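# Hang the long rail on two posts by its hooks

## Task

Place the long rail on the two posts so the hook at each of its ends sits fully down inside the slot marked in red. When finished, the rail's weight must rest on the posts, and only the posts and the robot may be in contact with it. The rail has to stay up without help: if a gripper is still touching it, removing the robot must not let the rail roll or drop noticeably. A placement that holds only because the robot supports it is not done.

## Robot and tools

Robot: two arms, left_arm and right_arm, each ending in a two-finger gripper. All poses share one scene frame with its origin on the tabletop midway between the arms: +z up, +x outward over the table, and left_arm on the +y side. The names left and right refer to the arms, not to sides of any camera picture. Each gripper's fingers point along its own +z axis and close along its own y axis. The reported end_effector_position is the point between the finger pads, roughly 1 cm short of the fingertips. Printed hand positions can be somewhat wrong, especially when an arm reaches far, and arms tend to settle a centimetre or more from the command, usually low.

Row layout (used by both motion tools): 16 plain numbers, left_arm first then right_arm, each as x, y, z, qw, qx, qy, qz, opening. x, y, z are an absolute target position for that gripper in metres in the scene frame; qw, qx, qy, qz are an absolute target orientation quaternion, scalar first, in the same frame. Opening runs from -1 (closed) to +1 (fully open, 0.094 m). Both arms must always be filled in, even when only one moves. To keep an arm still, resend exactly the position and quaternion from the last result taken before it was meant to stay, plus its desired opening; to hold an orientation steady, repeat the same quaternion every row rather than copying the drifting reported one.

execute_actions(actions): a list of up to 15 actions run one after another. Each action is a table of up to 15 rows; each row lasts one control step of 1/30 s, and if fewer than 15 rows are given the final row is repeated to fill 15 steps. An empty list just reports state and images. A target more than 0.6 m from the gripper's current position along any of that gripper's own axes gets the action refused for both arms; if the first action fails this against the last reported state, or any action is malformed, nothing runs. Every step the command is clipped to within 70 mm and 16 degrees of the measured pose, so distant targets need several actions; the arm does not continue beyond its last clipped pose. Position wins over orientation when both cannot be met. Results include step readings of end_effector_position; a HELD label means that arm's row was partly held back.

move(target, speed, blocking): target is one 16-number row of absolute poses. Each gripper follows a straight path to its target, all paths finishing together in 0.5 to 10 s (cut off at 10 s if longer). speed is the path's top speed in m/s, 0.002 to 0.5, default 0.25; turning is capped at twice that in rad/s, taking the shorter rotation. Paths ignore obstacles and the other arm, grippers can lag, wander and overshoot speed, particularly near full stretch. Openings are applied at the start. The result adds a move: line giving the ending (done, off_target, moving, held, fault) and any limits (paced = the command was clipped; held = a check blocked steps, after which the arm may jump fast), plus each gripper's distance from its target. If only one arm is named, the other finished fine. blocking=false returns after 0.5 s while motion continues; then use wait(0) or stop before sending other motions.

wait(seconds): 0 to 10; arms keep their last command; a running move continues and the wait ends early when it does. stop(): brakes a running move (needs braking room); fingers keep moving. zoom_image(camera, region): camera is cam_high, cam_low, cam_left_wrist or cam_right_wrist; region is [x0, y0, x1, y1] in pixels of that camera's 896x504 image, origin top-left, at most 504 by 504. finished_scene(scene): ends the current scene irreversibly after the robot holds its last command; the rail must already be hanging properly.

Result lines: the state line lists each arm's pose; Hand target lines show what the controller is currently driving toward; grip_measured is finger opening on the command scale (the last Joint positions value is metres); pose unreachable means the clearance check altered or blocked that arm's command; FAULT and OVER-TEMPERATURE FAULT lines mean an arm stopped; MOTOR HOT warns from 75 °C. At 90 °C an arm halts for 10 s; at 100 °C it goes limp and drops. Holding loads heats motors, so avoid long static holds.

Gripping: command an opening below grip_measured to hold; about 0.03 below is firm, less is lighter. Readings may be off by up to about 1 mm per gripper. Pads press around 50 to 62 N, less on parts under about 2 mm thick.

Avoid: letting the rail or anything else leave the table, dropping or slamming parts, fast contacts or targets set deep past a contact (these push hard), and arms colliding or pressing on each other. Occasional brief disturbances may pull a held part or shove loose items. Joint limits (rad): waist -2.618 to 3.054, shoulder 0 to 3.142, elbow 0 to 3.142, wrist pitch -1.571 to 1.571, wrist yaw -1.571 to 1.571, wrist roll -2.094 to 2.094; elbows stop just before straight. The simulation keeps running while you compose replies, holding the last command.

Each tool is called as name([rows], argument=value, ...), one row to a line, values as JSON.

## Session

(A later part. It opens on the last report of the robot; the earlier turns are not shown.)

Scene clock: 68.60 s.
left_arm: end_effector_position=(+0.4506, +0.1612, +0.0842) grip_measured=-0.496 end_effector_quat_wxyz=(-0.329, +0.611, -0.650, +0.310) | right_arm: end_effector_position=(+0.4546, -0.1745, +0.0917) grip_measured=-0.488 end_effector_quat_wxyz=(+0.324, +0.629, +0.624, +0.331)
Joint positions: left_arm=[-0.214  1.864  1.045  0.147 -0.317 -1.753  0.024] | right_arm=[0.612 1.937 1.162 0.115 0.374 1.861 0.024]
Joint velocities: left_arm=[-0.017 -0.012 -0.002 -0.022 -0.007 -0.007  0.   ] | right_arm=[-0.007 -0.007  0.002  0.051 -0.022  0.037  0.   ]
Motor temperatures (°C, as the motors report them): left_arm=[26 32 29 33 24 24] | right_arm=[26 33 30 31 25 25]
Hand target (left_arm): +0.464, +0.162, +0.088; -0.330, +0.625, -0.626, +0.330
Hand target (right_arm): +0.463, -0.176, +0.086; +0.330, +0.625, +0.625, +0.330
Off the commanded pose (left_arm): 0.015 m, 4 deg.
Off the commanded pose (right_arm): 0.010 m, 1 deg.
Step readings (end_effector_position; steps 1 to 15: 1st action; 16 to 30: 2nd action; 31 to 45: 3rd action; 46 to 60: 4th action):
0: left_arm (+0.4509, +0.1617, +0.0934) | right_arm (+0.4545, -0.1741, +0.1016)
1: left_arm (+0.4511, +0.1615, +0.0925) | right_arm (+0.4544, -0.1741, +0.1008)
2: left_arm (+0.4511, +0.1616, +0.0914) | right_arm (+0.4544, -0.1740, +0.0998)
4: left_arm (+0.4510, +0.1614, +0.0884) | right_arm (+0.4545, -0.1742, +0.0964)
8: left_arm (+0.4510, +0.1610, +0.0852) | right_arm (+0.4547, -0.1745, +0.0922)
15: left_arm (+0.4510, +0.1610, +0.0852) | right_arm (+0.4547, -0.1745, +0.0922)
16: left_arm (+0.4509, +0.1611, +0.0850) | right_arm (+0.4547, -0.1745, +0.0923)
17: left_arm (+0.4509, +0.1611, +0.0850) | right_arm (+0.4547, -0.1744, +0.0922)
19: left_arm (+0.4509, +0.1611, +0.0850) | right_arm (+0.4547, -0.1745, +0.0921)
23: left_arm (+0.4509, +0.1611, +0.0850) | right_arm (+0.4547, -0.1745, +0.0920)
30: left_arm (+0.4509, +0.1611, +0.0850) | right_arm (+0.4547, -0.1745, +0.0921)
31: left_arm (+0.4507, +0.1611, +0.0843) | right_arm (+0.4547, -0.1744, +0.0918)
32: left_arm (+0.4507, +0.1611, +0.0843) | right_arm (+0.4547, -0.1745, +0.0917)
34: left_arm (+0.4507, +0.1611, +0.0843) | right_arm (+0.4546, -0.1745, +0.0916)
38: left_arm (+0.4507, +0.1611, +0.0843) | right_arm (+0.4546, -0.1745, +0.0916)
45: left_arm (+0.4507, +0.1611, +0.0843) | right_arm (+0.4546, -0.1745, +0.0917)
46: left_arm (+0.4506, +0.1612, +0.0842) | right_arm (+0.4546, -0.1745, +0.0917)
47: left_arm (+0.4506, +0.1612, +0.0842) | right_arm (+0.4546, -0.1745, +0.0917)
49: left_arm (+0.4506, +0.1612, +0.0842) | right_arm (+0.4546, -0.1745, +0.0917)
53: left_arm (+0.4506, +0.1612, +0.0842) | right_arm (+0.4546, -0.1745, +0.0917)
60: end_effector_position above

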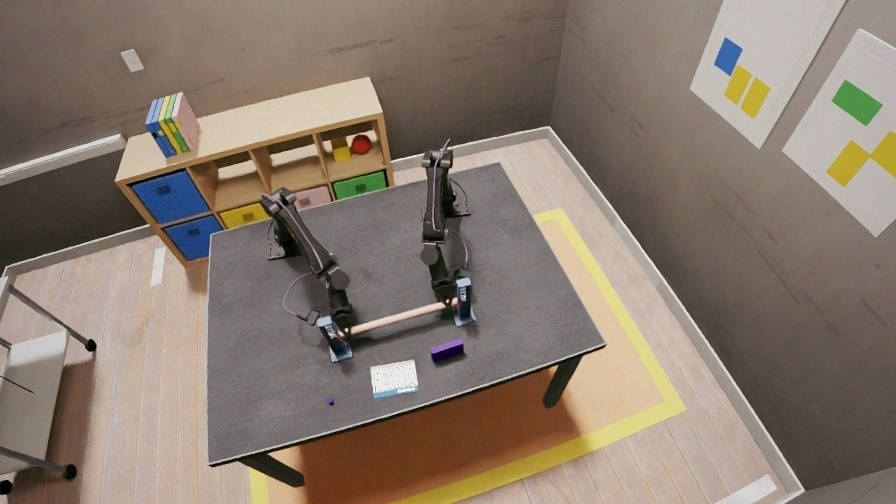

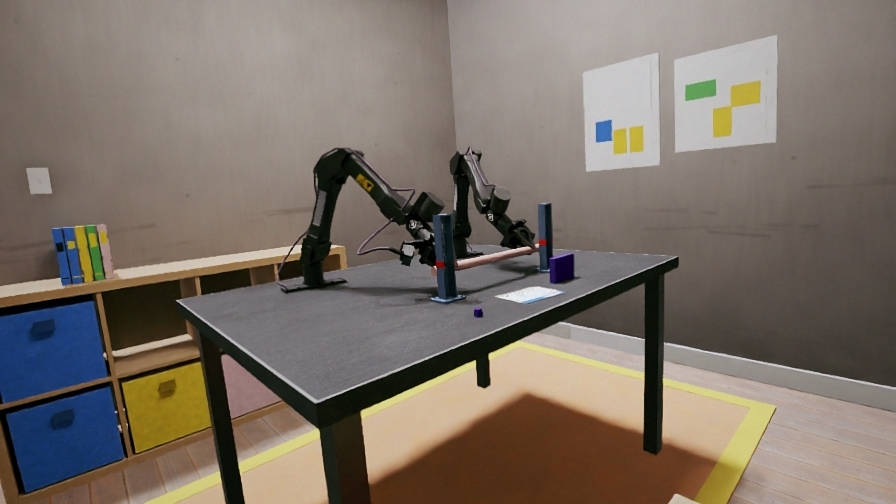

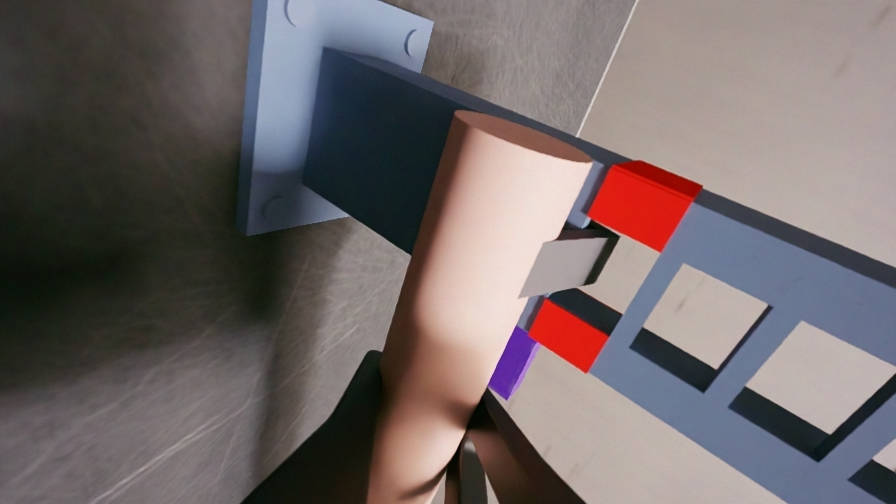

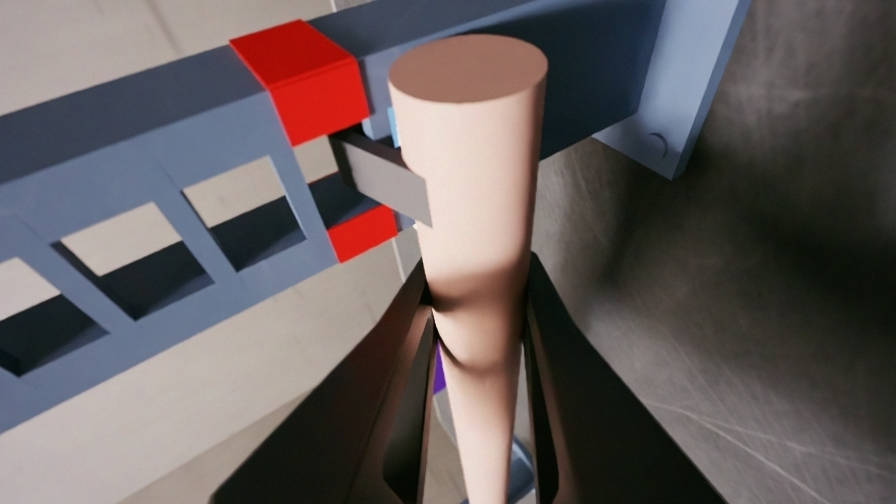

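Seated. Releasing and retracting.

execute_actions([
  [[0.452,0.161,0.084,-0.33,0.625,-0.625,0.33,-0.44,0.455,-0.175,0.09,0.33,0.625,0.625,0.33,-0.44]],
  [[0.452,0.161,0.084,-0.33,0.625,-0.625,0.33,0.1,0.455,-0.175,0.09,0.33,0.625,0.625,0.33,0.1]],
])

move(target=[0.40,0.161,0.115,-0.33,0.625,-0.625,0.33,0.1,0.40,-0.175,0.12,0.33,0.625,0.625,0.33,0.1], speed=0.1)

Scene clock: 69.80 s.
left_arm: end_effector_position=(+0.4524, +0.1607, +0.0861) grip_measured=+0.098 end_effector_quat_wxyz=(-0.326, +0.625, -0.627, +0.331) | right_arm: end_effector_position=(+0.4566, -0.1732, +0.0923) grip_measured=+0.098 end_effector_quat_wxyz=(+0.325, +0.628, +0.621, +0.336)
Joint positions: left_arm=[-0.214  1.864  1.026  0.196 -0.319 -1.805  0.052] | right_arm=[0.612 1.942 1.162 0.132 0.372 1.862 0.052]
Joint velocities: left_arm=[-0.017 -0.007 -0.032 -0.007 -0.081  0.007 -0.001] | right_arm=[ 0.002  0.002  0.007  0.022 -0.095 -0.007 -0.001]
Motor temperatures (°C, as the motors report them): left_arm=[26 32 29 33 24 24] | right_arm=[26 33 30 31 25 25]
Hand target (left_arm): +0.452, +0.161, +0.084; -0.330, +0.625, -0.625, +0.330
Hand target (right_arm): +0.455, -0.175, +0.090; +0.330, +0.625, +0.625, +0.330
Off the commanded pose (left_arm): 0.002 m, 1 deg.
Off the commanded pose (right_arm): 0.003 m, 1 deg.
Step readings (end_effector_position; steps 1 to 15: 1st action; 16 to 30: 2nd action):
0: left_arm (+0.4506, +0.1612, +0.0842) | right_arm (+0.4546, -0.1745, +0.0917)
1: left_arm (+0.4503, +0.1617, +0.0835) | right_arm (+0.4546, -0.1746, +0.0917)
2: left_arm (+0.4503, +0.1616, +0.0835) | right_arm (+0.4547, -0.1744, +0.0912)
4: left_arm (+0.4494, +0.1620, +0.0818) | right_arm (+0.4547, -0.1742, +0.0895)
8: left_arm (+0.4500, +0.1617, +0.0827) | right_arm (+0.4547, -0.1742, +0.0895)
15: left_arm (+0.4501, +0.1617, +0.0828) | right_arm (+0.4547, -0.1742, +0.0895)
16: left_arm (+0.4502, +0.1616, +0.0830) | right_arm (+0.4548, -0.1741, +0.0896)
17: left_arm (+0.4506, +0.1615, +0.0835) | right_arm (+0.4551, -0.1740, +0.0901)
19: left_arm (+0.4514, +0.1611, +0.0847) | right_arm (+0.4558, -0.1736, +0.0911)
23: left_arm (+0.4520, +0.1609, +0.0856) | right_arm (+0.4563, -0.1733, +0.0919)
30: end_effector_position above

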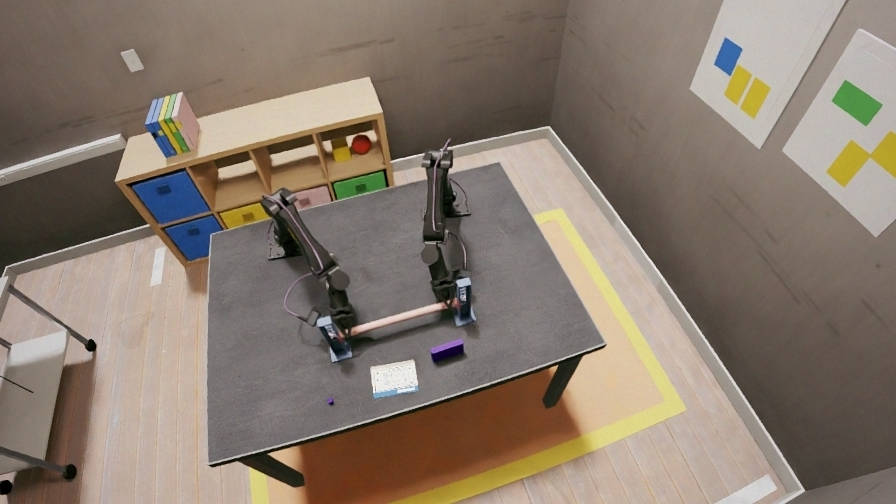

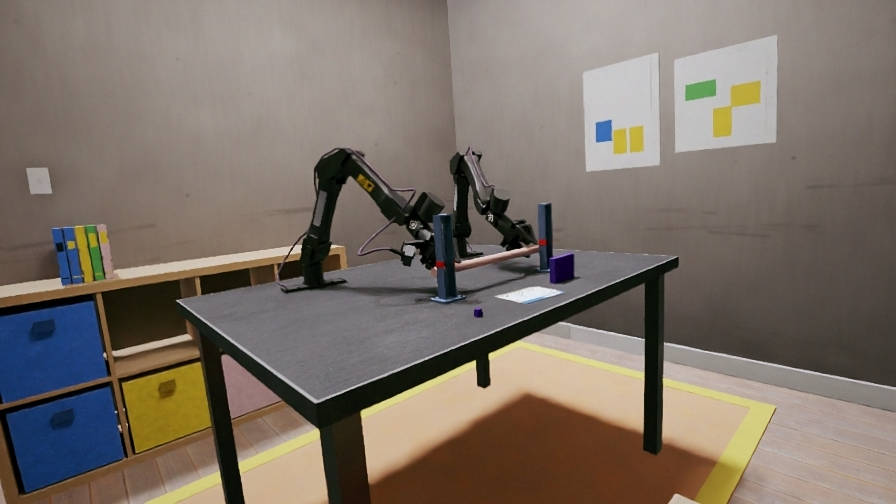

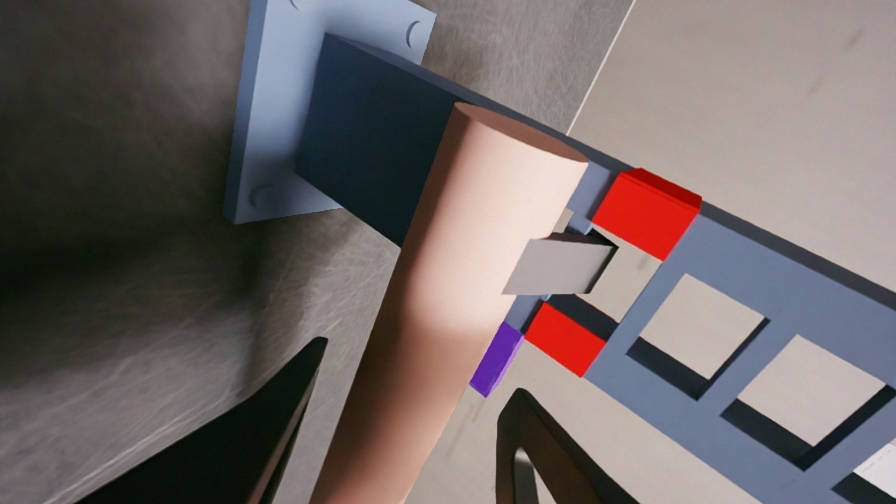

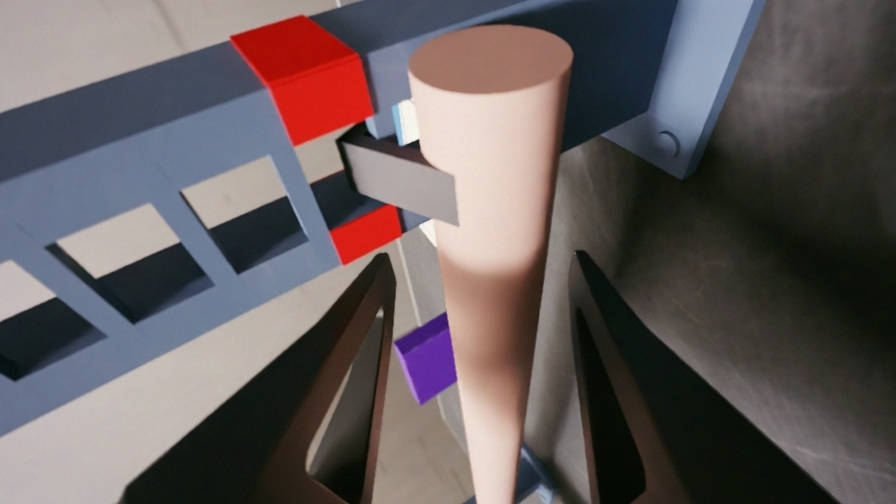

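Scene clock: 70.93 s.
left_arm: end_effector_position=(+0.4049, +0.1585, +0.1094) grip_measured=+0.098 end_effector_quat_wxyz=(-0.322, +0.625, -0.628, +0.334) | right_arm: end_effector_position=(+0.4068, -0.1723, +0.1199) grip_measured=+0.098 end_effector_quat_wxyz=(+0.325, +0.626, +0.622, +0.340)
Joint positions: left_arm=[-0.274  1.665  0.895  0.117 -0.358 -1.848  0.052] | right_arm=[0.677 1.741 1.019 0.065 0.42  1.9   0.052]
Joint velocities: left_arm=[ 0.012  0.002  0.007 -0.022 -0.066 -0.095 -0.001] | right_arm=[-0.007 -0.017 -0.007 -0.037 -0.022 -0.022 -0.   ]
Motor temperatures (°C, as the motors report them): left_arm=[26 32 28 33 24 24] | right_arm=[26 33 30 31 25 25]
Hand target (left_arm): +0.400, +0.161, +0.114; -0.329, +0.626, -0.625, +0.330
Hand target (right_arm): +0.400, -0.175, +0.119; +0.329, +0.626, +0.625, +0.331
Off the commanded pose (left_arm): 0.008 m, 1 deg.
Off the commanded pose (right_arm): 0.007 m, 1 deg.
move: done

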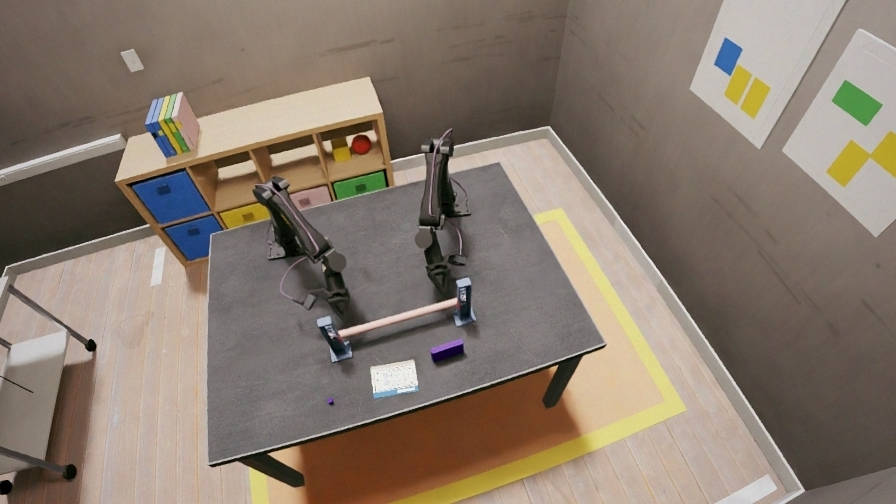

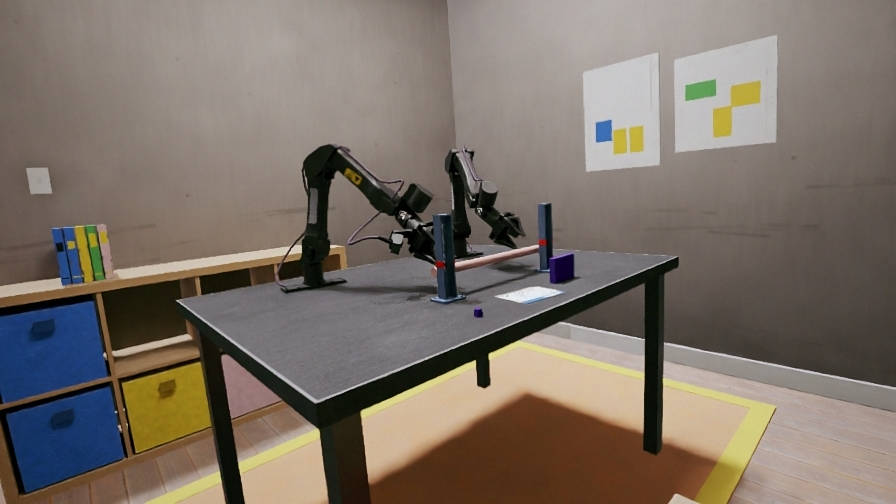

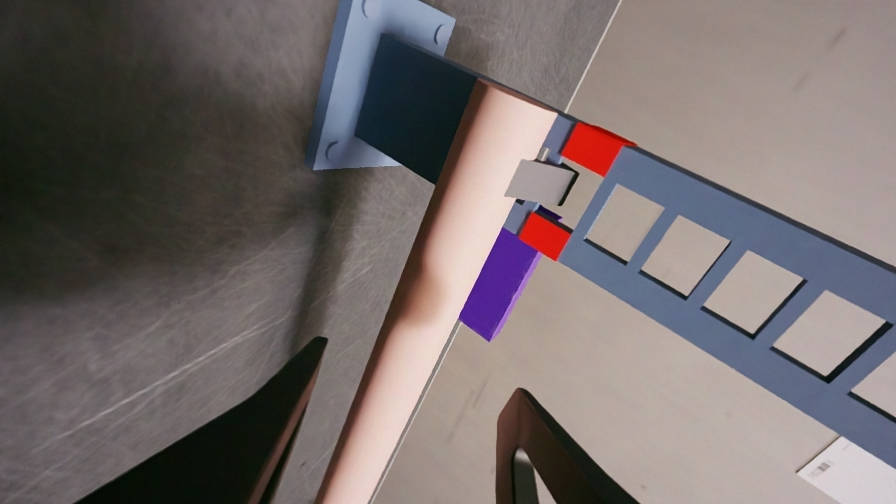

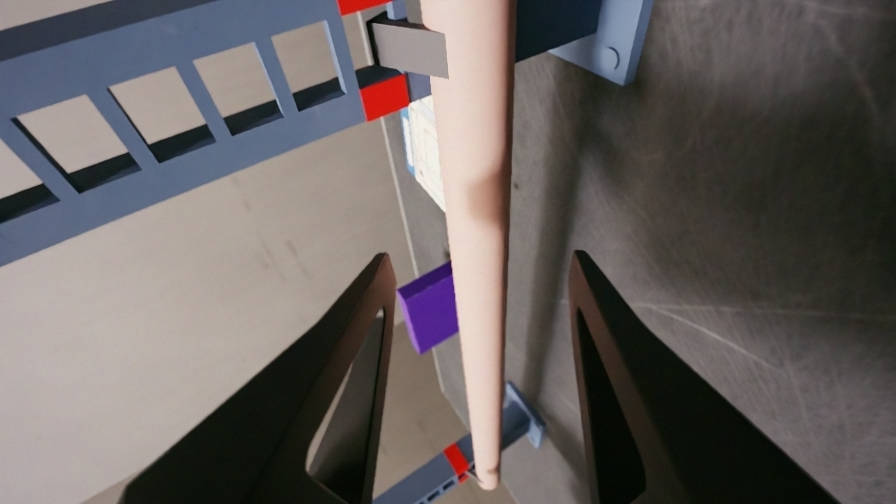

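finished_scene(scene=1)

The scene is finished: the task was done.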